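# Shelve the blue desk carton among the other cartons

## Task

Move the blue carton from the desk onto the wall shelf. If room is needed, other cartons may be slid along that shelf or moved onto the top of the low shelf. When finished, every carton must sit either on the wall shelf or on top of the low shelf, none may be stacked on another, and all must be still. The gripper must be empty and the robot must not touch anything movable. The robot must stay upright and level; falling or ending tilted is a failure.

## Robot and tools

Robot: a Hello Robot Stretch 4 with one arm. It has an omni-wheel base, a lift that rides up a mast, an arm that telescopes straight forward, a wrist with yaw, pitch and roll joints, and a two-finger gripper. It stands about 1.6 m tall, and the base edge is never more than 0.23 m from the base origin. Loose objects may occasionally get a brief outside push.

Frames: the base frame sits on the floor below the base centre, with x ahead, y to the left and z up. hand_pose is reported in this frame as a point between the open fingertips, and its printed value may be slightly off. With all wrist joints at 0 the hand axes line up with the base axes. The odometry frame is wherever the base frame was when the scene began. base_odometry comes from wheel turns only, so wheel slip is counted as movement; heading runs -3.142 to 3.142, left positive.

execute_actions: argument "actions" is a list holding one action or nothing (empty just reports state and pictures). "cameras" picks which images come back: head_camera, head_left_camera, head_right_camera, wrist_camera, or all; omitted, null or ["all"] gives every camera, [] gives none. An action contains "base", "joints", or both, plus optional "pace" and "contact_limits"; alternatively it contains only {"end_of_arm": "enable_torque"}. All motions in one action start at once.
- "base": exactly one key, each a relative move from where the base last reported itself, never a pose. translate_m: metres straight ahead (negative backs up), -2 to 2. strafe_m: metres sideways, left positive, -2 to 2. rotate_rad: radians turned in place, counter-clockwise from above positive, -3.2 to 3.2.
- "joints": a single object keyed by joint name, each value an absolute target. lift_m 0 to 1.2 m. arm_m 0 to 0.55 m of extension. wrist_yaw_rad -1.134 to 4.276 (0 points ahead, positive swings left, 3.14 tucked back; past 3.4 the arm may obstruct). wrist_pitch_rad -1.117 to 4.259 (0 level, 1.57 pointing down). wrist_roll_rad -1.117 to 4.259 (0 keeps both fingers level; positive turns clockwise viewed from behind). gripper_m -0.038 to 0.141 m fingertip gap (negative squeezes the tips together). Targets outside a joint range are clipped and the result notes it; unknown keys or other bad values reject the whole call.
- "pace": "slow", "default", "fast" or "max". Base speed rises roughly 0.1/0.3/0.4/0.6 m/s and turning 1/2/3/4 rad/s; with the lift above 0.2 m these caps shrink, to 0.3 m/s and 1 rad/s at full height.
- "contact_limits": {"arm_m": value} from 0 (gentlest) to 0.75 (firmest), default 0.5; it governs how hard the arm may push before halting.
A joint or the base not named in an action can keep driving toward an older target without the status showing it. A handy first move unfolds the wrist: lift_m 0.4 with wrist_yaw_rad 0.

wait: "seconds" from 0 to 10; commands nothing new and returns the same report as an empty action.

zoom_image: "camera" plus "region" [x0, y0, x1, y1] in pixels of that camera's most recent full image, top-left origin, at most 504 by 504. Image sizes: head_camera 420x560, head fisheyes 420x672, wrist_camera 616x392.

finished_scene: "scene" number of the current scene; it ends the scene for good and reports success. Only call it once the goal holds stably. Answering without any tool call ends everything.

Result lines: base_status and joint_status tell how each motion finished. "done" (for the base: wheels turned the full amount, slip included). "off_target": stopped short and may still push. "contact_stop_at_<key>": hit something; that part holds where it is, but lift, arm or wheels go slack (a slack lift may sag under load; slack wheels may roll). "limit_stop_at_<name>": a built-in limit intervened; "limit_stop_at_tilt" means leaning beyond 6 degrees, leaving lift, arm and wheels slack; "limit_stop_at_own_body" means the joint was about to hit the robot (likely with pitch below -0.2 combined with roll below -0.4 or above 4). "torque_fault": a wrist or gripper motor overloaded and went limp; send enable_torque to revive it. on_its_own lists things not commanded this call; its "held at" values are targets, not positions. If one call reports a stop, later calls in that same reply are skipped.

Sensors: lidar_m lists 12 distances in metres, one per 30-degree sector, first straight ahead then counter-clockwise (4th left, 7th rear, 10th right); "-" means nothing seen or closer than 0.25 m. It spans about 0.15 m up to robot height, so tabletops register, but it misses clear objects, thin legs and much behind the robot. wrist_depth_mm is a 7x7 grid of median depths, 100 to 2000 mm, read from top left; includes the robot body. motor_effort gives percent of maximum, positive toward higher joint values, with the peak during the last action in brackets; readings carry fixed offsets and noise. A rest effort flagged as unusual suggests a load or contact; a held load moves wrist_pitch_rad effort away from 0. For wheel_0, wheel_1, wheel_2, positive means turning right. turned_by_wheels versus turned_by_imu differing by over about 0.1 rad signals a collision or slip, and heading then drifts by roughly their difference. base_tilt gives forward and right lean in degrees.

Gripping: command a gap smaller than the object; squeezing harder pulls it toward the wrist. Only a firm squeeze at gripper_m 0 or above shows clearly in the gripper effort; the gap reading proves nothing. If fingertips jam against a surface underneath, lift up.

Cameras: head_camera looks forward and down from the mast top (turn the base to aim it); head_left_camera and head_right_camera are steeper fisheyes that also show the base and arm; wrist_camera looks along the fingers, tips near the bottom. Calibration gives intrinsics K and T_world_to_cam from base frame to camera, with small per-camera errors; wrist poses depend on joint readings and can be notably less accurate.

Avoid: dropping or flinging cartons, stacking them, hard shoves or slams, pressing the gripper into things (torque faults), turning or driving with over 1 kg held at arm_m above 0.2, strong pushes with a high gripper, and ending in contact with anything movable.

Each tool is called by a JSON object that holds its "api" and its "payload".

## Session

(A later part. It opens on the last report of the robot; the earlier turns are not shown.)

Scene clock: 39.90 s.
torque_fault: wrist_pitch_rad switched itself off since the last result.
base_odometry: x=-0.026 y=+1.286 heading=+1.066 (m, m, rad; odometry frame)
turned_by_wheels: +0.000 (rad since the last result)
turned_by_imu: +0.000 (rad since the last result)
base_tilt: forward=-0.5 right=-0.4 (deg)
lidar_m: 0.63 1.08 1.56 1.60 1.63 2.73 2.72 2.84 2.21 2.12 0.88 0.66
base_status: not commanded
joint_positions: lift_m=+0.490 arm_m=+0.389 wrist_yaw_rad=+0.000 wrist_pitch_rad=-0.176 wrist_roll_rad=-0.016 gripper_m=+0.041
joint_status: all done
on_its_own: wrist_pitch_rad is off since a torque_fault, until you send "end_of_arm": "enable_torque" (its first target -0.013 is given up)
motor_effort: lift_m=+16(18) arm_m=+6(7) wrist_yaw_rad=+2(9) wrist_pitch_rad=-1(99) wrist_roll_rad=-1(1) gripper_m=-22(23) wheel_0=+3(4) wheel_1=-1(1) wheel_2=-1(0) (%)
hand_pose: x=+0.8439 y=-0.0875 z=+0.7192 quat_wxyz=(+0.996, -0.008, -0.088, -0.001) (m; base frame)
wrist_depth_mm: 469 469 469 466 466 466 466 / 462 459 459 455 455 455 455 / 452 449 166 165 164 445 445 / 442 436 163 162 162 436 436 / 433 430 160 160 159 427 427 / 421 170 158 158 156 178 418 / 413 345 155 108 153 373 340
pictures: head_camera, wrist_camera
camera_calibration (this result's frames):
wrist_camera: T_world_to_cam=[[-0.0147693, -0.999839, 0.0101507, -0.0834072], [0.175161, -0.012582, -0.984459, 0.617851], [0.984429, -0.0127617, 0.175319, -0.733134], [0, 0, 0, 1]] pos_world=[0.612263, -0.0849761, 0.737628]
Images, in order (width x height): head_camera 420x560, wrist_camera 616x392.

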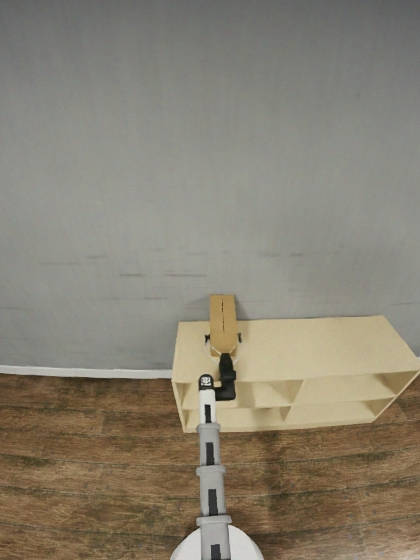

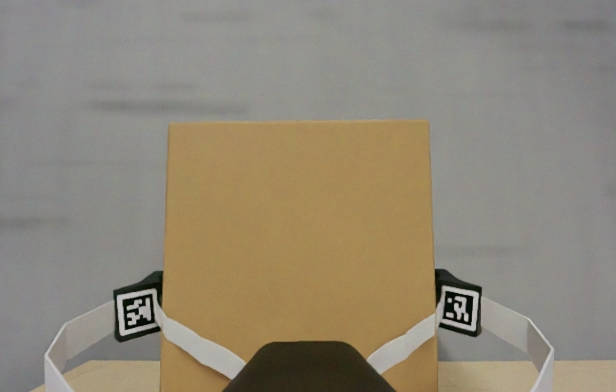

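{"api": "execute_actions", "payload": {"actions": [{"joints":{"gripper_m":0.141,"lift_m":0.53}}], "cameras": []}}

{"api": "execute_actions", "payload": {"actions": [{"end_of_arm":"enable_torque"}], "cameras": []}}

{"api": "execute_actions", "payload": {"actions": [{"joints":{"arm_m":0.0,"wrist_pitch_rad":0}}], "cameras": ["head_camera","wrist_camera"]}}

Scene clock: 42.13 s.
base_odometry: x=-0.026 y=+1.286 heading=+1.066 (m, m, rad; odometry frame)
turned_by_wheels: +0.000 (rad since the last result)
turned_by_imu: +0.000 (rad since the last result)
base_tilt: forward=-0.4 right=-0.4 (deg)
lidar_m: 0.63 1.08 1.58 1.61 1.63 2.71 2.73 2.85 2.19 2.12 0.87 0.64
base_status: not commanded
joint_positions: lift_m=+0.530 arm_m=+0.389 wrist_yaw_rad=-0.005 wrist_pitch_rad=+0.010 wrist_roll_rad=-0.016 gripper_m=+0.141
joint_status: all done
on_its_own: wrist_pitch_rad is off since a torque_fault, until you send "end_of_arm": "enable_torque"; wrist_yaw_rad is at rest, and its effort (+14) is outside its rest range (-13 to +13)
motor_effort: lift_m=+22(24) arm_m=+6(6) wrist_yaw_rad=+14(25) wrist_pitch_rad=+0(0) wrist_roll_rad=+0(1) gripper_m=-1(21) wheel_0=+3(3) wheel_1=-1(1) wheel_2=-5(5) (%)
hand_pose: x=+0.8480 y=-0.0888 z=+0.7051 quat_wxyz=(+1.000, -0.008, +0.005, -0.002) (m; base frame)
wrist_depth_mm: 415 410 413 413 413 410 415 / 418 418 415 415 415 415 415 / 421 421 174 174 174 418 421 / 424 424 175 176 175 424 424 / 427 430 177 177 176 424 427 / 430 355 178 178 177 217 430 / 290 291 180 108 180 293 291
pictures: none
No camera images: the call's "cameras" was empty. Leave "cameras" out to get every camera's image.

Scene clock: 42.43 s.
base_odometry: x=-0.026 y=+1.286 heading=+1.066 (m, m, rad; odometry frame)
turned_by_wheels: +0.000 (rad since the last result)
turned_by_imu: +0.000 (rad since the last result)
base_tilt: forward=-0.4 right=-0.4 (deg)
lidar_m: 0.65 1.10 1.53 1.59 1.64 2.73 2.72 2.86 2.19 2.13 0.88 0.64
base_status: not commanded
joint_positions: lift_m=+0.530 arm_m=+0.389 wrist_yaw_rad=-0.005 wrist_pitch_rad=+0.010 wrist_roll_rad=-0.016 gripper_m=+0.141
joint_status: not commanded
end_of_arm: enable_torque: each motor that was off is on again
on_its_own: wrist_yaw_rad is at rest, and its effort (+14) is outside its rest range (-13 to +13)
motor_effort: lift_m=+22(22) arm_m=+6(6) wrist_yaw_rad=+14(15) wrist_pitch_rad=+0(1) wrist_roll_rad=+1(2) gripper_m=+0(2) wheel_0=+3(4) wheel_1=-1(1) wheel_2=-5(5) (%)
hand_pose: x=+0.8480 y=-0.0888 z=+0.7051 quat_wxyz=(+1.000, -0.008, +0.005, -0.002) (m; base frame)
wrist_depth_mm: 415 413 413 413 415 413 415 / 415 418 418 415 415 418 418 / 421 421 174 173 174 418 421 / 427 424 175 175 175 421 424 / 427 427 177 177 177 427 427 / 430 355 178 178 177 217 427 / 290 291 180 108 180 291 291
pictures: none
No camera images: the call's "cameras" was empty. Leave "cameras" out to get every camera's image.

Scene clock: 44.70 s.
base_odometry: x=-0.026 y=+1.286 heading=+1.066 (m, m, rad; odometry frame)
turned_by_wheels: +0.000 (rad since the last result)
turned_by_imu: +0.001 (rad since the last result)
base_tilt: forward=-0.4 right=-0.4 (deg)
lidar_m: 0.63 1.10 1.58 1.61 1.62 2.71 2.73 2.86 2.20 2.13 0.88 0.64
base_status: not commanded
joint_positions: lift_m=+0.530 arm_m=+0.001 wrist_yaw_rad=+0.000 wrist_pitch_rad=+0.002 wrist_roll_rad=-0.016 gripper_m=+0.141
joint_status: all done
motor_effort: lift_m=+22(22) arm_m=-6(7) wrist_yaw_rad=+1(14) wrist_pitch_rad=-6(10) wrist_roll_rad=+2(2) gripper_m=+2(1) wheel_0=+3(4) wheel_1=-1(1) wheel_2=-4(5) (%)
hand_pose: x=+0.4604 y=-0.0874 z=+0.7074 quat_wxyz=(+1.000, -0.008, +0.001, +0.000) (m; base frame)
wrist_depth_mm: 788 798 788 798 788 778 788 / 798 809 809 798 788 788 798 / 809 809 809 798 798 798 798 / 820 809 809 559 809 809 809 / 831 820 759 564 759 759 759 / 831 427 430 436 418 430 469 / 831 455 778 108 831 668 496
pictures: head_camera, wrist_camera
camera_calibration (this result's frames):
wrist_camera: T_world_to_cam=[[-0.0123693, -0.999843, 0.0127181, -0.0917681], [-0.00272143, -0.0126854, -0.999916, 0.766211], [0.99992, -0.0124029, -0.0025641, -0.234879], [0, 0, 0, 1]] pos_world=[0.235811, -0.0849472, 0.766711]
Images, in order (width x height): head_camera 420x560, wrist_camera 616x392.

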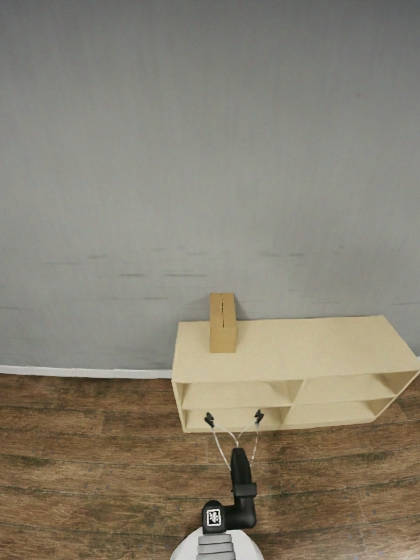

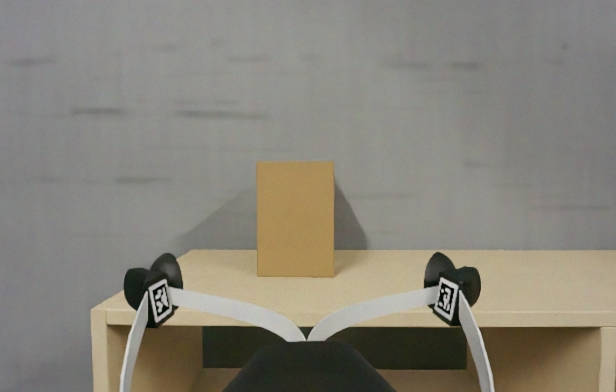

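{"api": "execute_actions", "payload": {"actions": [{"base":{"rotate_rad":-1.57},"joints":{"lift_m":0.75},"pace":"fast"}]}}

Scene clock: 46.57 s.
base_odometry: x=-0.026 y=+1.286 heading=-0.504 (m, m, rad; odometry frame)
turned_by_wheels: -1.569 (rad since the last result)
turned_by_imu: -1.579 (rad since the last result)
base_tilt: forward=-0.5 right=-0.5 (deg)
lidar_m: 2.11 0.89 0.65 0.64 1.10 1.59 1.57 1.63 2.69 2.66 2.84 2.17
base_status: done
joint_positions: lift_m=+0.750 arm_m=+0.001 wrist_yaw_rad=+0.000 wrist_pitch_rad=+0.002 wrist_roll_rad=-0.016 gripper_m=+0.141
joint_status: all done
motor_effort: lift_m=+22(24) arm_m=-6(6) wrist_yaw_rad=+0(2) wrist_pitch_rad=-7(8) wrist_roll_rad=+2(0) gripper_m=+1(2) wheel_0=+5(11) wheel_1=+1(9) wheel_2=+1(12) (%)
hand_pose: x=+0.4604 y=-0.0874 z=+0.9274 quat_wxyz=(+1.000, -0.008, +0.001, +0.000) (m; base frame)
wrist_depth_mm: 1464 - - - - - - / 1499 - - - - - - / 1499 - - - - - - / 1499 - - - - - - / 1499 - - - - - - / 1499 1808 - - - - - / 1499 1863 1921 108 1921 1921 1921
pictures: head_camera, head_left_camera, head_right_camera, wrist_camera
camera_calibration (this result's frames):
wrist_camera: T_world_to_cam=[[-0.0123211, -0.999843, 0.0127176, -0.094574], [-0.00267919, -0.0126855, -0.999916, 0.986189], [0.999921, -0.0123542, -0.00252247, -0.234347], [0, 0, 0, 1]] pos_world=[0.235806, -0.084944, 0.986718]
Images, in order (width x height): head_camera 420x560, head_left_camera 420x672, head_right_camera 420x672, wrist_camera 616x392.

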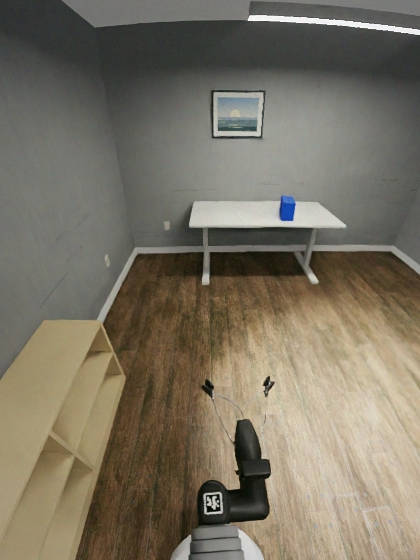

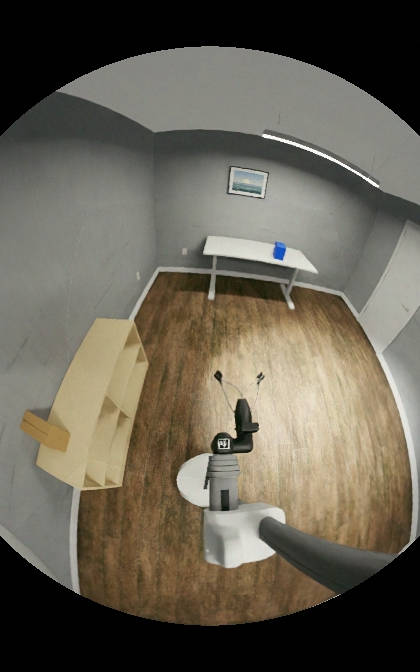

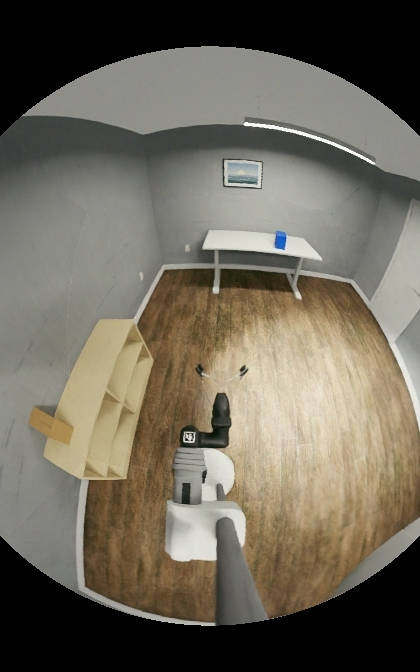

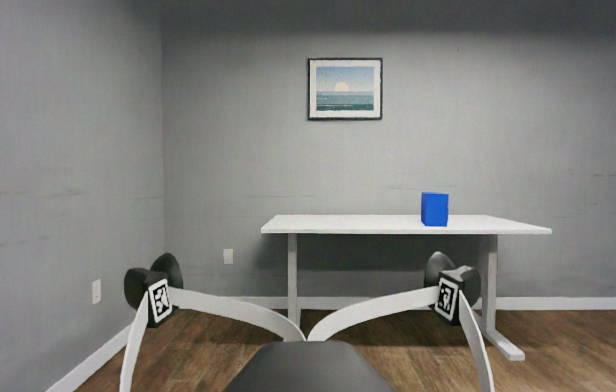

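{"api": "execute_actions", "payload": {"actions": [{"base":{"strafe_m":-0.69},"pace":"fast"}], "cameras": []}}

{"api": "execute_actions", "payload": {"actions": [{"base":{"translate_m":1.45},"pace":"fast"}], "cameras": ["head_camera","wrist_camera"]}}

Scene clock: 49.73 s.
base_odometry: x=-0.359 y=+0.681 heading=-0.503 (m, m, rad; odometry frame)
turned_by_wheels: +0.000 (rad since the last result)
turned_by_imu: +0.001 (rad since the last result)
base_tilt: forward=-0.3 right=-0.4 (deg)
lidar_m: 2.09 2.27 1.38 1.32 1.85 1.63 1.59 1.66 2.04 1.96 2.11 2.14
base_status: done
joint_positions: lift_m=+0.750 arm_m=+0.001 wrist_yaw_rad=+0.000 wrist_pitch_rad=+0.002 wrist_roll_rad=-0.016 gripper_m=+0.141
joint_status: not commanded
motor_effort: lift_m=+22(22) arm_m=-6(6) wrist_yaw_rad=+1(0) wrist_pitch_rad=-8(7) wrist_roll_rad=+0(2) gripper_m=+3(0) wheel_0=+3(13) wheel_1=-1(16) wheel_2=+0(4) (%)
hand_pose: x=+0.4604 y=-0.0874 z=+0.9274 quat_wxyz=(+1.000, -0.008, +0.001, +0.000) (m; base frame)
wrist_depth_mm: - - - - - - - / - - - - - - - / - - - - - - - / - - - - - - - / - - - - - - - / - - - - - - - / 1863 1921 1921 108 1863 1921 1863
pictures: none
No camera images: the call's "cameras" was empty. Leave "cameras" out to get every camera's image.

Scene clock: 54.73 s.
base_odometry: x=+0.911 y=-0.018 heading=-0.503 (m, m, rad; odometry frame)
turned_by_wheels: +0.000 (rad since the last result)
turned_by_imu: +0.002 (rad since the last result)
base_tilt: forward=-0.2 right=-0.5 (deg)
lidar_m: 0.64 0.69 1.00 1.43 1.31 1.93 3.32 2.83 2.13 2.02 0.88 0.66
base_status: done
joint_positions: lift_m=+0.750 arm_m=+0.001 wrist_yaw_rad=+0.000 wrist_pitch_rad=+0.002 wrist_roll_rad=-0.016 gripper_m=+0.141
joint_status: not commanded
motor_effort: lift_m=+22(22) arm_m=-6(6) wrist_yaw_rad=-1(0) wrist_pitch_rad=-8(8) wrist_roll_rad=+1(1) gripper_m=+0(0) wheel_0=+4(9) wheel_1=+2(11) wheel_2=-1(15) (%)
hand_pose: x=+0.4604 y=-0.0874 z=+0.9274 quat_wxyz=(+1.000, -0.008, +0.001, +0.000) (m; base frame)
wrist_depth_mm: 1229 1182 1182 1205 1182 1205 1182 / 1255 1205 1205 1182 1205 1205 1182 / 1255 1229 1229 1229 1229 1229 1229 / 1255 1229 1229 1229 1229 1229 1205 / 1255 1255 1255 1008 521 1255 1205 / 741 627 634 535 517 634 732 / 512 512 517 108 517 512 512
pictures: head_camera, wrist_camera
camera_calibration (this result's frames):
wrist_camera: T_world_to_cam=[[-0.0122466, -0.999844, 0.0127175, -0.0945871], [-0.00267797, -0.0126856, -0.999916, 0.986194], [0.999921, -0.0122797, -0.0025222, -0.234317], [0, 0, 0, 1]] pos_world=[0.235782, -0.0849393, 0.986723]
Images, in order (width x height): head_camera 420x560, wrist_camera 616x392.

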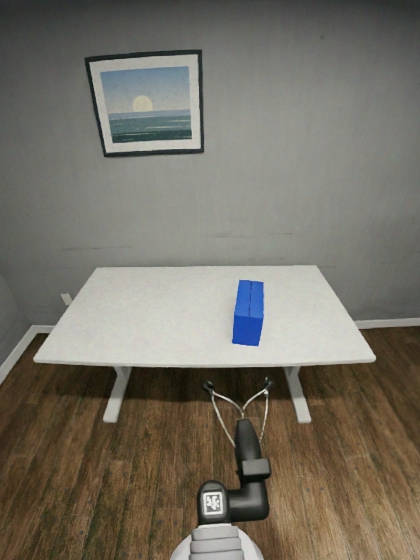

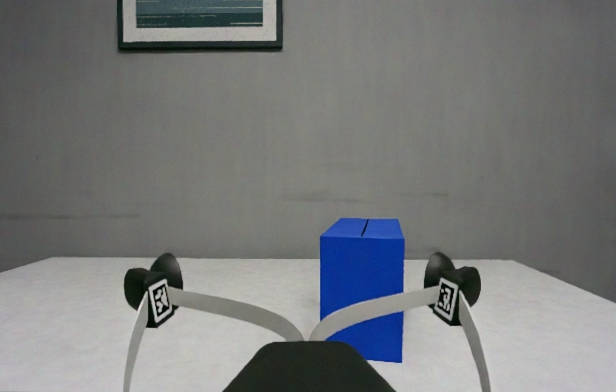

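{"api": "execute_actions", "payload": {"actions": [{"base":{"rotate_rad":-0.15}}], "cameras": []}}

{"api": "execute_actions", "payload": {"actions": [{"base":{"strafe_m":-0.037},"joints":{"lift_m":0.67,"arm_m":0.12}}], "cameras": ["head_camera","wrist_camera"]}}

Scene clock: 55.83 s.
base_odometry: x=+0.911 y=-0.017 heading=-0.652 (m, m, rad; odometry frame)
turned_by_wheels: -0.149 (rad since the last result)
turned_by_imu: -0.150 (rad since the last result)
base_tilt: forward=-0.5 right=-0.3 (deg)
lidar_m: 0.64 0.68 0.89 1.64 1.35 1.67 3.27 3.30 2.23 2.04 2.11 0.70
base_status: done
joint_positions: lift_m=+0.750 arm_m=+0.001 wrist_yaw_rad=+0.000 wrist_pitch_rad=+0.002 wrist_roll_rad=-0.016 gripper_m=+0.141
joint_status: not commanded
motor_effort: lift_m=+22(22) arm_m=-6(6) wrist_yaw_rad=+1(1) wrist_pitch_rad=-8(7) wrist_roll_rad=+1(2) gripper_m=+1(2) wheel_0=+5(12) wheel_1=+2(7) wheel_2=+2(6) (%)
hand_pose: x=+0.4604 y=-0.0874 z=+0.9274 quat_wxyz=(+1.000, -0.008, +0.001, +0.000) (m; base frame)
wrist_depth_mm: 1098 1138 1205 1205 1255 1336 1366 / 1118 1182 1205 1255 1281 1308 1366 / 1138 1182 1205 1255 1281 1336 1366 / 1138 1182 1229 1255 1308 1336 1366 / 1138 1160 1138 535 1281 1336 1397 / 741 627 544 535 634 634 1397 / 508 512 517 108 517 517 530
pictures: none
No camera images: the call's "cameras" was empty. Leave "cameras" out to get every camera's image.

Scene clock: 57.20 s.
base_odometry: x=+0.889 y=-0.047 heading=-0.652 (m, m, rad; odometry frame)
turned_by_wheels: +0.000 (rad since the last result)
turned_by_imu: +0.001 (rad since the last result)
base_tilt: forward=-0.3 right=-0.5 (deg)
lidar_m: 0.65 0.67 0.89 1.67 1.37 1.71 3.27 3.25 2.18 2.00 2.04 0.71
base_status: done
joint_positions: lift_m=+0.670 arm_m=+0.119 wrist_yaw_rad=+0.000 wrist_pitch_rad=+0.002 wrist_roll_rad=-0.016 gripper_m=+0.141
joint_status: all done
motor_effort: lift_m=+18(21) arm_m=+6(7) wrist_yaw_rad=+0(1) wrist_pitch_rad=-6(7) wrist_roll_rad=+1(1) gripper_m=-1(0) wheel_0=+5(7) wheel_1=-1(10) wheel_2=+0(1) (%)
hand_pose: x=+0.5784 y=-0.0874 z=+0.8478 quat_wxyz=(+1.000, -0.008, +0.001, +0.000) (m; base frame)
wrist_depth_mm: 1008 1060 1078 1118 1160 1182 1229 / 1025 1060 1078 1118 1160 1205 1255 / 1025 1078 1078 1138 1182 1205 1255 / 1042 1078 415 1138 1182 1229 1255 / 891 891 418 580 904 1060 1281 / 508 436 421 415 439 439 508 / 355 357 357 108 359 357 377
pictures: head_camera, wrist_camera
camera_calibration (this result's frames):
wrist_camera: T_world_to_cam=[[-0.012218, -0.999844, 0.012717, -0.0921367], [-0.00261562, -0.0126859, -0.999916, 0.90682], [0.999922, -0.0122502, -0.00246022, -0.35255], [0, 0, 0, 1]] pos_world=[0.353768, -0.0849374, 0.907048]
Images, in order (width x height): head_camera 420x560, wrist_camera 616x392.

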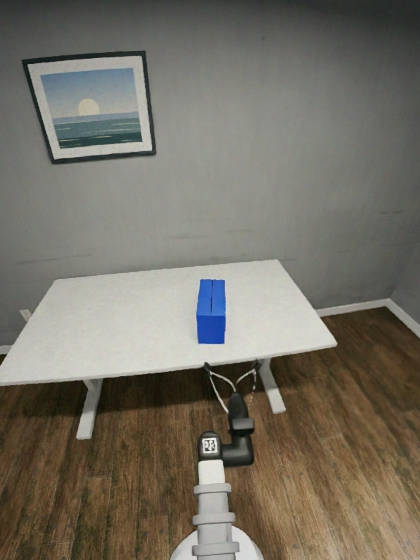

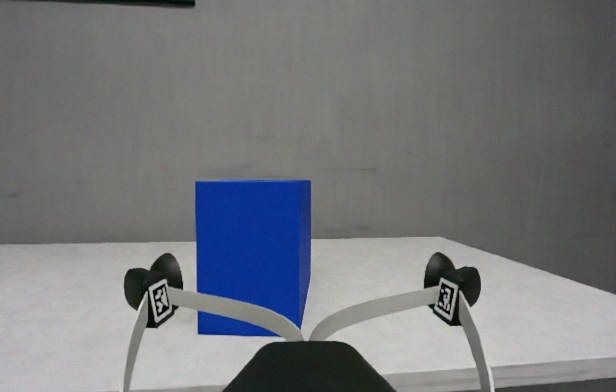

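{"api": "execute_actions", "payload": {"actions": [{"base":{"strafe_m":0.062},"joints":{"lift_m":0.66}}], "cameras": []}}

{"api": "execute_actions", "payload": {"actions": [{"joints":{"arm_m":0.28}}], "cameras": ["wrist_camera"]}}

Scene clock: 58.70 s.
base_odometry: x=+0.926 y=+0.003 heading=-0.652 (m, m, rad; odometry frame)
turned_by_wheels: +0.000 (rad since the last result)
turned_by_imu: +0.000 (rad since the last result)
base_tilt: forward=-0.5 right=-0.5 (deg)
lidar_m: 0.64 0.67 0.89 1.61 1.31 1.62 3.28 3.33 2.28 2.05 2.13 0.69
base_status: done
joint_positions: lift_m=+0.660 arm_m=+0.119 wrist_yaw_rad=+0.000 wrist_pitch_rad=+0.002 wrist_roll_rad=-0.016 gripper_m=+0.141
joint_status: all done
motor_effort: lift_m=+18(19) arm_m=+6(6) wrist_yaw_rad=+0(0) wrist_pitch_rad=-8(7) wrist_roll_rad=+1(1) gripper_m=-3(0) wheel_0=-2(12) wheel_1=+1(10) wheel_2=+0(0) (%)
hand_pose: x=+0.5784 y=-0.0874 z=+0.8377 quat_wxyz=(+1.000, -0.008, +0.001, +0.000) (m; base frame)
wrist_depth_mm: 1025 1042 1078 1118 1138 1205 1229 / 1025 1060 1078 1138 1160 1182 1229 / 1025 1078 1098 1138 1160 1205 1255 / 1042 1060 1078 418 1160 1229 1281 / 842 854 854 415 854 854 1255 / 484 413 415 418 415 413 484 / 336 338 338 108 342 359 362
pictures: none
No camera images: the call's "cameras" was empty. Leave "cameras" out to get every camera's image.

Scene clock: 60.23 s.
base_odometry: x=+0.926 y=+0.003 heading=-0.652 (m, m, rad; odometry frame)
turned_by_wheels: +0.000 (rad since the last result)
turned_by_imu: +0.000 (rad since the last result)
base_tilt: forward=-0.5 right=-0.6 (deg)
lidar_m: 0.64 0.66 0.88 1.61 1.33 1.65 3.29 3.32 2.27 2.06 2.15 0.71
base_status: not commanded
joint_positions: lift_m=+0.660 arm_m=+0.279 wrist_yaw_rad=+0.000 wrist_pitch_rad=+0.002 wrist_roll_rad=-0.016 gripper_m=+0.141
joint_status: all done
motor_effort: lift_m=+18(18) arm_m=+6(6) wrist_yaw_rad=+0(1) wrist_pitch_rad=-7(7) wrist_roll_rad=-1(2) gripper_m=-1(2) wheel_0=-2(2) wheel_1=+1(1) wheel_2=+0(0) (%)
hand_pose: x=+0.7384 y=-0.0874 z=+0.8378 quat_wxyz=(+1.000, -0.008, +0.001, +0.000) (m; base frame)
wrist_depth_mm: 878 904 931 946 991 1025 1060 / 878 904 931 976 991 1042 1060 / 878 917 946 976 991 1042 1078 / 891 931 931 256 1008 1042 1078 / 842 854 647 257 654 854 1078 / 480 413 263 258 257 413 480 / 334 336 319 108 317 336 334
pictures: wrist_camera
camera_calibration (this result's frames):
wrist_camera: T_world_to_cam=[[-0.0122047, -0.999845, 0.0127163, -0.0900602], [-0.0025723, -0.0126859, -0.999916, 0.897216], [0.999922, -0.0122363, -0.00241707, -0.512593], [0, 0, 0, 1]] pos_world=[0.513762, -0.0849365, 0.897047]
Images, in order (width x height): wrist_camera 616x392.

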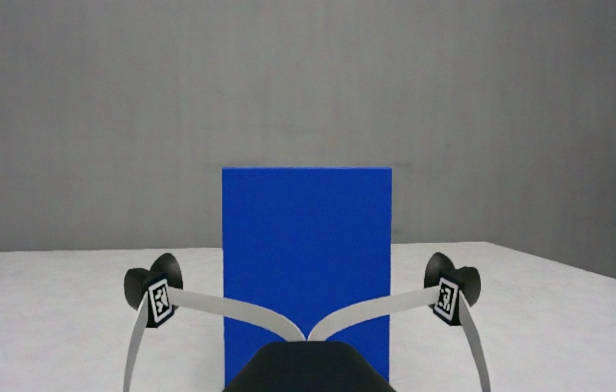

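Centered. Advance to depth ~0.175.

{"api": "execute_actions", "payload": {"actions": [{"joints":{"arm_m":0.36},"contact_limits":{"arm_m":0.2}}], "cameras": []}}

{"api": "execute_actions", "payload": {"actions": [{"joints":{"gripper_m":0.04}}], "cameras": []}}

{"api": "execute_actions", "payload": {"actions": [{"joints":{"lift_m":0.745}}], "cameras": ["wrist_camera"]}}

{"api": "execute_actions", "payload": {"actions": [{"joints":{"arm_m":0.0}}], "cameras": []}}

Scene clock: 61.67 s.
base_odometry: x=+0.926 y=+0.003 heading=-0.652 (m, m, rad; odometry frame)
turned_by_wheels: +0.000 (rad since the last result)
turned_by_imu: +0.000 (rad since the last result)
base_tilt: forward=-0.5 right=-0.3 (deg)
lidar_m: 0.66 0.66 0.88 1.60 1.31 1.62 3.28 3.33 2.27 2.03 2.14 0.70
base_status: not commanded
joint_positions: lift_m=+0.660 arm_m=+0.359 wrist_yaw_rad=+0.000 wrist_pitch_rad=+0.002 wrist_roll_rad=-0.016 gripper_m=+0.141
joint_status: all done
motor_effort: lift_m=+18(18) arm_m=+6(7) wrist_yaw_rad=+0(2) wrist_pitch_rad=-6(7) wrist_roll_rad=+2(1) gripper_m=+0(1) wheel_0=-2(2) wheel_1=+2(1) wheel_2=+0(0) (%)
contact_limits: arm_m 0.2
hand_pose: x=+0.8183 y=-0.0875 z=+0.8378 quat_wxyz=(+1.000, -0.008, +0.001, +0.000) (m; base frame)
wrist_depth_mm: 798 820 842 866 917 946 960 / 820 831 854 878 904 946 991 / 820 842 866 891 931 946 991 / 820 842 192 191 190 960 1008 / 809 842 194 192 191 842 991 / 477 410 195 193 192 410 480 / 334 336 198 108 194 336 334
pictures: none
No camera images: the call's "cameras" was empty. Leave "cameras" out to get every camera's image.

Scene clock: 63.67 s.
base_odometry: x=+0.926 y=+0.003 heading=-0.652 (m, m, rad; odometry frame)
turned_by_wheels: +0.000 (rad since the last result)
turned_by_imu: +0.001 (rad since the last result)
base_tilt: forward=-0.4 right=-0.4 (deg)
lidar_m: 0.65 0.66 0.89 1.60 1.29 1.64 3.29 3.34 2.26 2.04 2.12 0.67
base_status: not commanded
joint_positions: lift_m=+0.660 arm_m=+0.359 wrist_yaw_rad=+0.000 wrist_pitch_rad=+0.003 wrist_roll_rad=-0.016 gripper_m=+0.041
joint_status: all done
motor_effort: lift_m=+18(18) arm_m=+6(6) wrist_yaw_rad=+0(2) wrist_pitch_rad=-8(9) wrist_roll_rad=+0(2) gripper_m=-26(27) wheel_0=-2(2) wheel_1=+1(1) wheel_2=+0(0) (%)
hand_pose: x=+0.8184 y=-0.0874 z=+0.8377 quat_wxyz=(+1.000, -0.008, +0.001, +0.000) (m; base frame)
wrist_depth_mm: 798 831 842 878 904 931 960 / 809 831 854 878 917 931 976 / 809 842 854 891 917 946 991 / 820 854 170 169 169 960 976 / 820 831 171 171 170 842 1008 / 477 174 173 172 172 176 477 / 315 334 174 108 173 334 315
pictures: none
No camera images: the call's "cameras" was empty. Leave "cameras" out to get every camera's image.

Scene clock: 65.00 s.
base_odometry: x=+0.926 y=+0.003 heading=-0.652 (m, m, rad; odometry frame)
turned_by_wheels: +0.000 (rad since the last result)
turned_by_imu: +0.000 (rad since the last result)
base_tilt: forward=-0.3 right=-0.3 (deg)
lidar_m: 0.65 0.68 0.87 1.59 1.32 1.63 3.28 3.32 2.26 2.03 2.12 0.70
base_status: not commanded
joint_positions: lift_m=+0.745 arm_m=+0.359 wrist_yaw_rad=+0.000 wrist_pitch_rad=+0.004 wrist_roll_rad=-0.016 gripper_m=+0.041
joint_status: all done
motor_effort: lift_m=+23(23) arm_m=+6(6) wrist_yaw_rad=+1(2) wrist_pitch_rad=-12(12) wrist_roll_rad=+0(1) gripper_m=-25(28) wheel_0=-2(2) wheel_1=+1(1) wheel_2=+0(0) (%)
hand_pose: x=+0.8184 y=-0.0874 z=+0.9218 quat_wxyz=(+1.000, -0.008, +0.002, +0.000) (m; base frame)
wrist_depth_mm: 798 831 854 866 904 931 976 / 809 831 854 878 917 946 960 / 809 842 854 891 931 946 976 / 820 842 172 171 171 960 991 / 831 842 172 172 171 976 991 / 707 174 172 172 172 175 891 / 462 496 173 108 172 496 466
pictures: wrist_camera
camera_calibration (this result's frames):
wrist_camera: T_world_to_cam=[[-0.0122683, -0.999844, 0.0127393, -0.0901472], [-0.0044103, -0.012686, -0.99991, 0.982984], [0.999915, -0.0123234, -0.00425397, -0.590669], [0, 0, 0, 1]] pos_world=[0.593849, -0.0849421, 0.981531]
Images, in order (width x height): wrist_camera 616x392.

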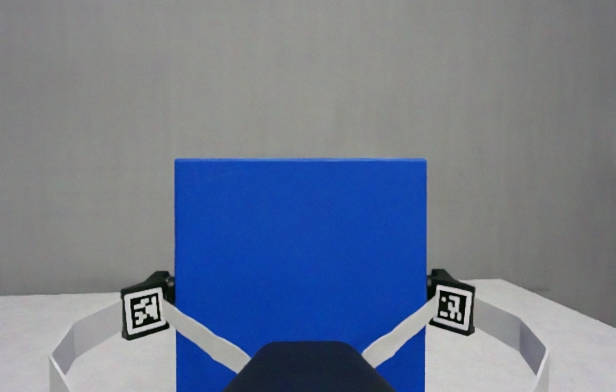

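Scene clock: 67.17 s.
base_odometry: x=+0.926 y=+0.003 heading=-0.652 (m, m, rad; odometry frame)
turned_by_wheels: +0.000 (rad since the last result)
turned_by_imu: +0.001 (rad since the last result)
base_tilt: forward=-0.5 right=-0.6 (deg)
lidar_m: 0.40 0.66 0.88 1.61 1.32 1.64 3.29 3.33 2.25 2.03 2.13 0.42
base_status: not commanded
joint_positions: lift_m=+0.745 arm_m=+0.001 wrist_yaw_rad=+0.000 wrist_pitch_rad=+0.004 wrist_roll_rad=-0.016 gripper_m=+0.041
joint_status: all done
motor_effort: lift_m=+23(23) arm_m=-6(7) wrist_yaw_rad=+2(0) wrist_pitch_rad=-13(13) wrist_roll_rad=+0(1) gripper_m=-25(25) wheel_0=-2(2) wheel_1=+1(2) wheel_2=+0(0) (%)
hand_pose: x=+0.4604 y=-0.0875 z=+0.9218 quat_wxyz=(+1.000, -0.008, +0.002, +0.000) (m; base frame)
wrist_depth_mm: 1118 1138 1182 1229 1281 1308 1336 / 1118 1160 1182 1229 1281 1336 1366 / 1138 1182 1205 1229 1281 1308 1366 / 1138 1182 172 171 171 1336 1366 / 1138 1160 172 171 171 1336 1397 / 707 174 172 172 172 176 715 / 469 500 173 108 172 500 512
pictures: none
No camera images: the call's "cameras" was empty. Leave "cameras" out to get every camera's image.

{"api": "execute_actions", "payload": {"actions": [{"base":{"rotate_rad":-2.96},"pace":"fast"}], "cameras": []}}

{"api": "execute_actions", "payload": {"actions": [{"base":{"translate_m":2.0},"pace":"fast"}], "cameras": []}}

{"api": "execute_actions", "payload": {"actions": [{"base":{"strafe_m":0.2},"pace":"fast"}], "cameras": ["head_camera","wrist_camera"]}}

Scene clock: 70.07 s.
base_odometry: x=+0.926 y=+0.003 heading=+2.672 (m, m, rad; odometry frame)
turned_by_wheels: -2.959 (rad since the last result)
turned_by_imu: -2.977 (rad since the last result)
base_tilt: forward=-0.4 right=-0.4 (deg)
lidar_m: 0.40 2.75 2.14 2.07 0.89 0.67 0.66 0.69 1.65 1.32 1.30 0.41
base_status: done
joint_positions: lift_m=+0.745 arm_m=+0.001 wrist_yaw_rad=+0.000 wrist_pitch_rad=+0.004 wrist_roll_rad=-0.016 gripper_m=+0.041
joint_status: not commanded
motor_effort: lift_m=+22(23) arm_m=-6(6) wrist_yaw_rad=+1(3) wrist_pitch_rad=-13(14) wrist_roll_rad=+1(2) gripper_m=-24(26) wheel_0=+4(9) wheel_1=+2(8) wheel_2=+3(10) (%)
hand_pose: x=+0.4604 y=-0.0875 z=+0.9218 quat_wxyz=(+1.000, -0.008, +0.002, +0.000) (m; base frame)
wrist_depth_mm: - - - - - - - / - - - - - - - / - - - - - - - / - - 172 172 171 - - / - - 172 172 172 - - / - 174 172 172 172 176 - / 1808 1863 173 108 172 1863 1756
pictures: none
No camera images: the call's "cameras" was empty. Leave "cameras" out to get every camera's image.

Scene clock: 76.43 s.
base_odometry: x=-0.857 y=+0.907 heading=+2.672 (m, m, rad; odometry frame)
turned_by_wheels: +0.000 (rad since the last result)
turned_by_imu: +0.002 (rad since the last result)
base_tilt: forward=-0.4 right=-0.4 (deg)
lidar_m: 0.39 1.10 1.96 1.90 2.04 3.06 3.51 1.85 1.44 1.80 1.68 0.42
base_status: done
joint_positions: lift_m=+0.745 arm_m=+0.001 wrist_yaw_rad=+0.000 wrist_pitch_rad=+0.004 wrist_roll_rad=-0.016 gripper_m=+0.041
joint_status: not commanded
motor_effort: lift_m=+22(22) arm_m=-5(6) wrist_yaw_rad=-1(2) wrist_pitch_rad=-13(12) wrist_roll_rad=-2(3) gripper_m=-27(27) wheel_0=+4(12) wheel_1=+2(8) wheel_2=+0(15) (%)
hand_pose: x=+0.4604 y=-0.0874 z=+0.9218 quat_wxyz=(+1.000, -0.008, +0.002, +0.000) (m; base frame)
wrist_depth_mm: 1078 1060 1042 1025 1025 1008 991 / 1078 1060 1060 1042 1008 1008 991 / 1098 1078 1060 1060 1042 1025 1008 / 1098 976 171 171 171 1025 1025 / 842 831 172 172 171 788 1025 / 1118 174 172 172 172 176 1042 / 1118 1118 173 108 172 1060 1042
pictures: none
No camera images: the call's "cameras" was empty. Leave "cameras" out to get every camera's image.

Scene clock: 78.10 s.
base_odometry: x=-0.948 y=+0.729 heading=+2.672 (m, m, rad; odometry frame)
turned_by_wheels: +0.000 (rad since the last result)
turned_by_imu: +0.000 (rad since the last result)
base_tilt: forward=-0.6 right=-0.4 (deg)
lidar_m: 0.39 1.15 1.75 1.69 1.82 2.74 3.45 2.12 1.66 1.82 1.73 0.39
base_status: done
joint_positions: lift_m=+0.745 arm_m=+0.001 wrist_yaw_rad=+0.000 wrist_pitch_rad=+0.004 wrist_roll_rad=-0.016 gripper_m=+0.041
joint_status: not commanded
motor_effort: lift_m=+22(22) arm_m=-6(6) wrist_yaw_rad=+1(2) wrist_pitch_rad=-12(12) wrist_roll_rad=+2(1) gripper_m=-26(25) wheel_0=+0(13) wheel_1=-1(13) wheel_2=+0(1) (%)
hand_pose: x=+0.4604 y=-0.0874 z=+0.9219 quat_wxyz=(+1.000, -0.008, +0.002, +0.000) (m; base frame)
wrist_depth_mm: 1098 1078 1060 1060 1042 1025 1008 / 1098 1078 1060 1060 1042 1025 1025 / 1138 1098 1078 1060 1060 1042 1025 / 1118 1098 171 171 171 960 1025 / 1138 854 171 172 172 809 798 / 1118 174 172 172 172 175 1042 / 1160 1138 172 108 172 1060 1060
pictures: head_camera, wrist_camera
camera_calibration (this result's frames):
wrist_camera: T_world_to_cam=[[-0.0121625, -0.999845, 0.0127512, -0.0945693], [-0.00464441, -0.0126955, -0.999909, 0.981529], [0.999915, -0.0122206, -0.00448928, -0.232504], [0, 0, 0, 1]] pos_world=[0.235892, -0.0849349, 0.981601]
Images, in order (width x height): head_camera 420x560, wrist_camera 616x392.

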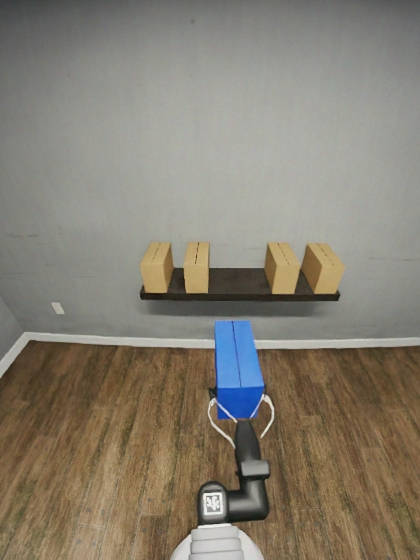

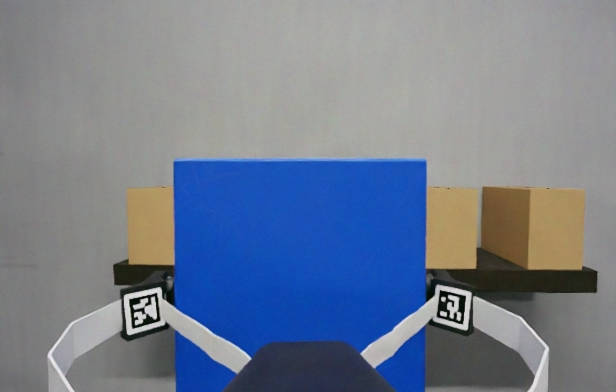

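{"api": "execute_actions", "payload": {"actions": [{"base":{"rotate_rad":-0.06}}], "cameras": []}}

{"api": "execute_actions", "payload": {"actions": [{"base":{"strafe_m":-0.045}}], "cameras": []}}

{"api": "execute_actions", "payload": {"actions": [{"base":{"translate_m":0.38},"joints":{"lift_m":0.76}}], "cameras": ["head_camera","wrist_camera"]}}

Scene clock: 79.10 s.
base_odometry: x=-0.948 y=+0.729 heading=+2.613 (m, m, rad; odometry frame)
turned_by_wheels: -0.059 (rad since the last result)
turned_by_imu: -0.059 (rad since the last result)
base_tilt: forward=-0.4 right=-0.3 (deg)
lidar_m: 0.40 1.08 1.79 1.71 1.81 2.56 3.49 2.77 1.69 1.64 1.80 0.42
base_status: done
joint_positions: lift_m=+0.745 arm_m=+0.001 wrist_yaw_rad=+0.000 wrist_pitch_rad=+0.004 wrist_roll_rad=-0.016 gripper_m=+0.041
joint_status: not commanded
motor_effort: lift_m=+22(22) arm_m=-6(6) wrist_yaw_rad=+1(2) wrist_pitch_rad=-12(13) wrist_roll_rad=+1(0) gripper_m=-26(25) wheel_0=+5(10) wheel_1=+2(6) wheel_2=+4(8) (%)
hand_pose: x=+0.4604 y=-0.0875 z=+0.9219 quat_wxyz=(+1.000, -0.008, +0.002, +0.000) (m; base frame)
wrist_depth_mm: 1042 1060 1042 1060 1042 1060 1042 / 1042 1060 1060 1060 1060 1060 1060 / 1078 1078 1060 1060 1060 1060 1060 / 1078 976 171 171 171 1025 1078 / 1078 831 172 171 172 831 1078 / 1078 174 172 172 172 176 1098 / 1098 1098 173 108 173 1098 1118
pictures: none
No camera images: the call's "cameras" was empty. Leave "cameras" out to get every camera's image.

Scene clock: 80.17 s.
base_odometry: x=-0.925 y=+0.767 heading=+2.613 (m, m, rad; odometry frame)
turned_by_wheels: +0.000 (rad since the last result)
turned_by_imu: +0.000 (rad since the last result)
base_tilt: forward=-0.4 right=-0.3 (deg)
lidar_m: 0.37 1.09 1.82 1.74 1.84 2.64 3.51 2.17 1.60 1.61 1.81 0.37
base_status: done
joint_positions: lift_m=+0.745 arm_m=+0.001 wrist_yaw_rad=+0.000 wrist_pitch_rad=+0.004 wrist_roll_rad=-0.016 gripper_m=+0.041
joint_status: not commanded
motor_effort: lift_m=+22(22) arm_m=-6(6) wrist_yaw_rad=+0(2) wrist_pitch_rad=-14(12) wrist_roll_rad=-1(2) gripper_m=-24(25) wheel_0=+4(13) wheel_1=-4(9) wheel_2=+0(2) (%)
hand_pose: x=+0.4604 y=-0.0874 z=+0.9219 quat_wxyz=(+1.000, -0.008, +0.002, +0.000) (m; base frame)
wrist_depth_mm: 1042 1042 1042 1060 1042 1078 1060 / 1042 1060 1078 1060 1078 1060 1060 / 1060 1078 1078 1060 1060 1078 1078 / 1078 1008 172 171 171 917 1060 / 1098 820 172 172 171 842 1078 / 1098 174 173 172 172 176 1098 / 1098 1098 173 108 172 1098 1098
pictures: none
No camera images: the call's "cameras" was empty. Leave "cameras" out to get every camera's image.

Scene clock: 82.90 s.
base_odometry: x=-1.253 y=+0.959 heading=+2.614 (m, m, rad; odometry frame)
turned_by_wheels: +0.001 (rad since the last result)
turned_by_imu: +0.001 (rad since the last result)
base_tilt: forward=-0.5 right=-0.4 (deg)
lidar_m: 0.37 0.69 1.40 1.73 1.82 2.62 3.93 2.24 1.72 1.97 1.28 0.41
base_status: done
joint_positions: lift_m=+0.760 arm_m=+0.001 wrist_yaw_rad=+0.000 wrist_pitch_rad=+0.004 wrist_roll_rad=-0.016 gripper_m=+0.041
joint_status: all done
motor_effort: lift_m=+23(24) arm_m=-6(6) wrist_yaw_rad=+0(0) wrist_pitch_rad=-13(12) wrist_roll_rad=+2(0) gripper_m=-23(24) wheel_0=+4(8) wheel_1=+4(9) wheel_2=+0(11) (%)
hand_pose: x=+0.4604 y=-0.0874 z=+0.9368 quat_wxyz=(+1.000, -0.008, +0.002, +0.000) (m; base frame)
wrist_depth_mm: 683 683 683 683 683 683 683 / 691 691 683 691 691 691 691 / 691 691 691 699 691 699 707 / 699 699 171 171 171 699 699 / 521 449 172 172 171 449 530 / 521 174 173 172 172 176 544 / 452 455 173 108 172 455 455
pictures: head_camera, wrist_camera
camera_calibration (this result's frames):
wrist_camera: T_world_to_cam=[[-0.0122166, -0.999844, 0.0127514, -0.0947506], [-0.00464508, -0.0126955, -0.999909, 0.996454], [0.999915, -0.0122747, -0.00448926, -0.232436], [0, 0, 0, 1]] pos_world=[0.235887, -0.0849384, 0.996528]
Images, in order (width x height): head_camera 420x560, wrist_camera 616x392.

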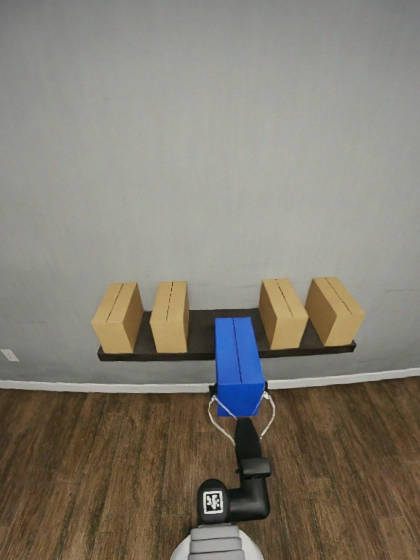

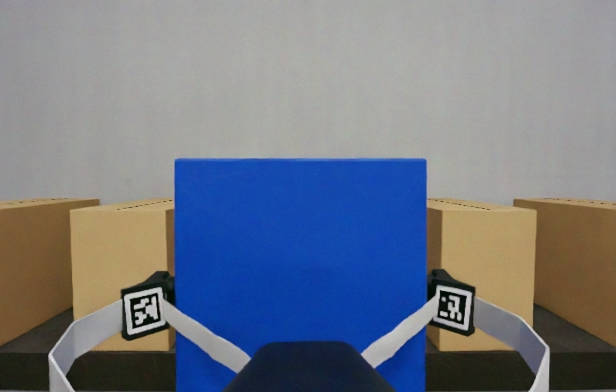

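{"api": "execute_actions", "payload": {"actions": [{"joints":{"arm_m":0.27},"contact_limits":{"arm_m":0.2}}], "cameras": ["head_camera"]}}

{"api": "execute_actions", "payload": {"actions": [{"joints":{"lift_m":0.72},"pace":"slow"}], "cameras": ["wrist_camera"]}}

Scene clock: 86.20 s.
base_odometry: x=-1.253 y=+0.959 heading=+2.614 (m, m, rad; odometry frame)
turned_by_wheels: +0.000 (rad since the last result)
turned_by_imu: +0.001 (rad since the last result)
base_tilt: forward=-0.4 right=-0.6 (deg)
lidar_m: 0.65 0.71 1.37 1.75 1.83 2.65 3.92 2.22 1.72 1.97 1.27 0.69
base_status: not commanded
joint_positions: lift_m=+0.760 arm_m=+0.269 wrist_yaw_rad=+0.000 wrist_pitch_rad=+0.004 wrist_roll_rad=-0.016 gripper_m=+0.041
joint_status: all done
motor_effort: lift_m=+23(23) arm_m=+6(7) wrist_yaw_rad=+0(1) wrist_pitch_rad=-12(12) wrist_roll_rad=+3(1) gripper_m=-25(25) wheel_0=+4(4) wheel_1=+4(4) wheel_2=+0(0) (%)
contact_limits: arm_m 0.2
hand_pose: x=+0.7284 y=-0.0874 z=+0.9368 quat_wxyz=(+1.000, -0.008, +0.002, +0.000) (m; base frame)
wrist_depth_mm: 424 424 424 424 424 424 424 / 424 427 430 427 427 427 430 / 430 430 430 433 430 433 430 / 430 433 172 172 171 433 433 / 238 345 172 172 172 355 264 / 216 174 172 172 172 176 257 / 206 342 173 108 172 353 239
pictures: head_camera
Images, in order (width x height): head_camera 420x560.

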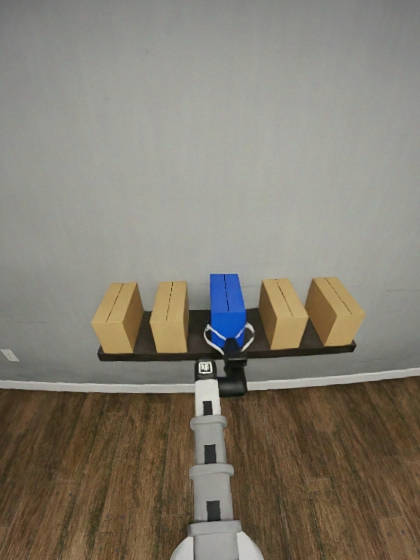

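Scene clock: 87.37 s.
base_odometry: x=-1.253 y=+0.959 heading=+2.614 (m, m, rad; odometry frame)
turned_by_wheels: +0.000 (rad since the last result)
turned_by_imu: +0.000 (rad since the last result)
base_tilt: forward=-0.2 right=-0.3 (deg)
lidar_m: 0.65 0.71 1.38 1.75 1.82 2.62 3.93 2.22 1.74 1.96 1.28 0.69
base_status: not commanded
joint_positions: lift_m=+0.720 arm_m=+0.269 wrist_yaw_rad=+0.000 wrist_pitch_rad=+0.004 wrist_roll_rad=-0.016 gripper_m=+0.041
joint_status: all done
motor_effort: lift_m=+19(21) arm_m=+6(6) wrist_yaw_rad=+0(0) wrist_pitch_rad=-12(13) wrist_roll_rad=+4(2) gripper_m=-23(25) wheel_0=+4(4) wheel_1=+3(4) wheel_2=+0(0) (%)
hand_pose: x=+0.7284 y=-0.0874 z=+0.8972 quat_wxyz=(+1.000, -0.008, +0.002, +0.000) (m; base frame)
wrist_depth_mm: 424 427 424 424 424 424 424 / 427 427 427 427 427 430 427 / 430 430 430 433 433 433 433 / 238 370 171 171 171 384 266 / 227 343 172 171 172 355 258 / 216 174 172 172 172 175 257 / 206 319 173 108 173 327 238
pictures: wrist_camera
camera_calibration (this result's frames):
wrist_camera: T_world_to_cam=[[-0.0121362, -0.999845, 0.0127487, -0.0910044], [-0.00443449, -0.0126957, -0.99991, 0.957984], [0.999917, -0.0121917, -0.00427972, -0.500755], [0, 0, 0, 1]] pos_world=[0.503857, -0.0849331, 0.956914]
Images, in order (width x height): wrist_camera 616x392.

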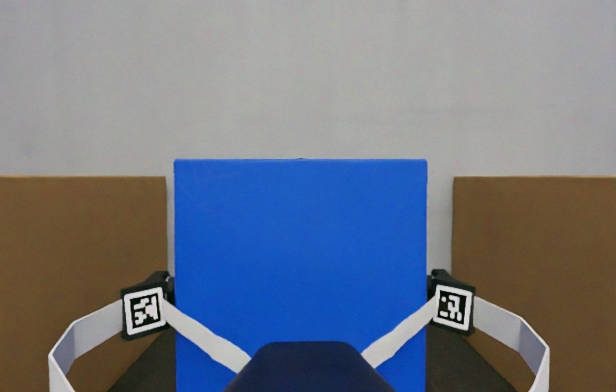

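{"api": "execute_actions", "payload": {"actions": [{"joints":{"lift_m":0.712},"pace":"slow"}], "cameras": ["wrist_camera"]}}

Scene clock: 88.23 s.
base_odometry: x=-1.253 y=+0.959 heading=+2.614 (m, m, rad; odometry frame)
turned_by_wheels: +0.000 (rad since the last result)
turned_by_imu: +0.000 (rad since the last result)
base_tilt: forward=-0.4 right=-0.5 (deg)
lidar_m: 0.66 0.71 1.37 1.74 1.84 2.62 3.54 2.22 1.73 1.97 1.24 0.68
base_status: not commanded
joint_positions: lift_m=+0.712 arm_m=+0.269 wrist_yaw_rad=+0.000 wrist_pitch_rad=+0.002 wrist_roll_rad=-0.016 gripper_m=+0.041
joint_status: all done
motor_effort: lift_m=+18(20) arm_m=+6(6) wrist_yaw_rad=+0(0) wrist_pitch_rad=-7(12) wrist_roll_rad=+1(1) gripper_m=-24(25) wheel_0=+4(4) wheel_1=+4(4) wheel_2=+0(0) (%)
hand_pose: x=+0.7284 y=-0.0874 z=+0.8899 quat_wxyz=(+1.000, -0.008, +0.001, +0.000) (m; base frame)
wrist_depth_mm: 427 424 421 424 424 427 427 / 430 430 427 424 427 427 430 / 430 430 430 433 430 430 433 / 227 343 170 169 169 355 257 / 227 343 171 171 171 355 258 / 215 174 172 172 172 176 258 / 206 315 173 108 173 315 238
pictures: wrist_camera
camera_calibration (this result's frames):
wrist_camera: T_world_to_cam=[[-0.0121632, -0.999845, 0.0127239, -0.0908692], [-0.00240267, -0.0126955, -0.999917, 0.94916], [0.999923, -0.0121928, -0.00224788, -0.502602], [0, 0, 0, 1]] pos_world=[0.503739, -0.0849332, 0.949107]
Images, in order (width x height): wrist_camera 616x392.

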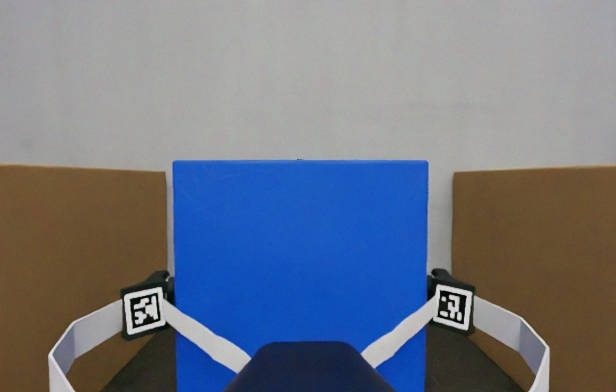

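Pitch load is relieved, so it's resting. Release.

{"api": "execute_actions", "payload": {"actions": [{"joints":{"gripper_m":0.135}}], "cameras": []}}

{"api": "execute_actions", "payload": {"actions": [{"joints":{"arm_m":0.0}}], "cameras": ["wrist_camera","head_camera"]}}

Scene clock: 90.27 s.
base_odometry: x=-1.253 y=+0.959 heading=+2.613 (m, m, rad; odometry frame)
turned_by_wheels: +0.000 (rad since the last result)
turned_by_imu: +0.000 (rad since the last result)
base_tilt: forward=-0.5 right=-0.5 (deg)
lidar_m: 0.66 0.70 1.39 1.73 1.81 2.63 3.93 2.25 1.73 1.96 1.26 0.68
base_status: not commanded
joint_positions: lift_m=+0.712 arm_m=+0.269 wrist_yaw_rad=-0.005 wrist_pitch_rad=+0.002 wrist_roll_rad=-0.016 gripper_m=+0.135
joint_status: all done
motor_effort: lift_m=+18(18) arm_m=+6(6) wrist_yaw_rad=+13(24) wrist_pitch_rad=-5(6) wrist_roll_rad=+3(1) gripper_m=+1(24) wheel_0=+4(5) wheel_1=+4(4) wheel_2=-2(2) (%)
hand_pose: x=+0.7280 y=-0.0887 z=+0.8900 quat_wxyz=(+1.000, -0.008, +0.001, -0.002) (m; base frame)
wrist_depth_mm: 424 424 424 427 427 427 430 / 427 424 427 430 427 430 430 / 427 430 433 430 433 433 433 / 231 349 186 186 187 349 254 / 230 327 188 188 188 327 254 / 230 287 189 189 189 289 253 / 229 304 190 108 191 307 252
pictures: none
No camera images: the call's "cameras" was empty. Leave "cameras" out to get every camera's image.

Scene clock: 92.20 s.
base_odometry: x=-1.253 y=+0.959 heading=+2.613 (m, m, rad; odometry frame)
turned_by_wheels: +0.000 (rad since the last result)
turned_by_imu: +0.001 (rad since the last result)
base_tilt: forward=-0.4 right=-0.5 (deg)
lidar_m: 0.65 0.69 1.38 1.74 1.83 2.62 3.92 2.22 1.72 1.96 1.29 0.68
base_status: not commanded
joint_positions: lift_m=+0.712 arm_m=+0.001 wrist_yaw_rad=+0.000 wrist_pitch_rad=+0.002 wrist_roll_rad=-0.016 gripper_m=+0.135
joint_status: all done
motor_effort: lift_m=+18(18) arm_m=-6(7) wrist_yaw_rad=+1(12) wrist_pitch_rad=-7(7) wrist_roll_rad=+2(1) gripper_m=+2(1) wheel_0=+4(4) wheel_1=+4(4) wheel_2=-2(2) (%)
hand_pose: x=+0.4604 y=-0.0874 z=+0.8898 quat_wxyz=(+1.000, -0.008, +0.001, +0.000) (m; base frame)
wrist_depth_mm: 683 691 683 683 691 691 683 / 691 691 691 691 691 691 691 / 691 691 699 691 707 699 699 / 521 449 640 449 699 449 539 / 521 449 640 455 661 452 544 / 473 452 449 459 452 452 484 / 715 723 723 108 723 715 715
pictures: head_camera, wrist_camera
camera_calibration (this result's frames):
wrist_camera: T_world_to_cam=[[-0.0123691, -0.999842, 0.0127275, -0.0940959], [-0.00272023, -0.0126948, -0.999916, 0.948566], [0.99992, -0.0124027, -0.00256278, -0.23441], [0, 0, 0, 1]] pos_world=[0.235808, -0.0849466, 0.949083]
Images, in order (width x height): head_camera 420x560, wrist_camera 616x392.

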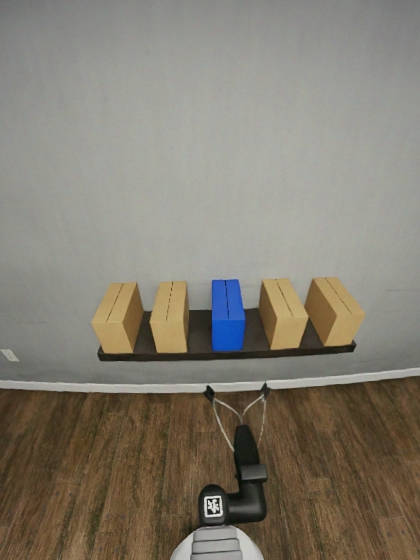

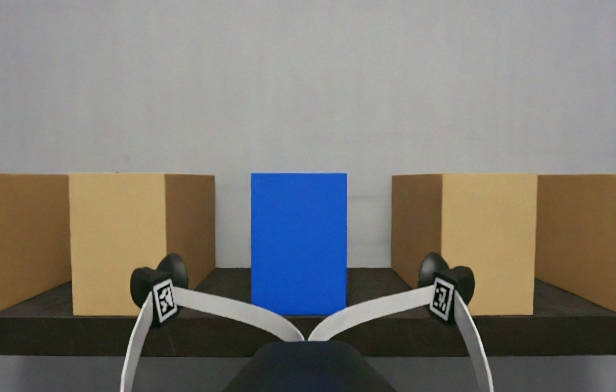

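{"api": "finished_scene", "payload": {"scene": 1}}

The scene is finished: the task was done.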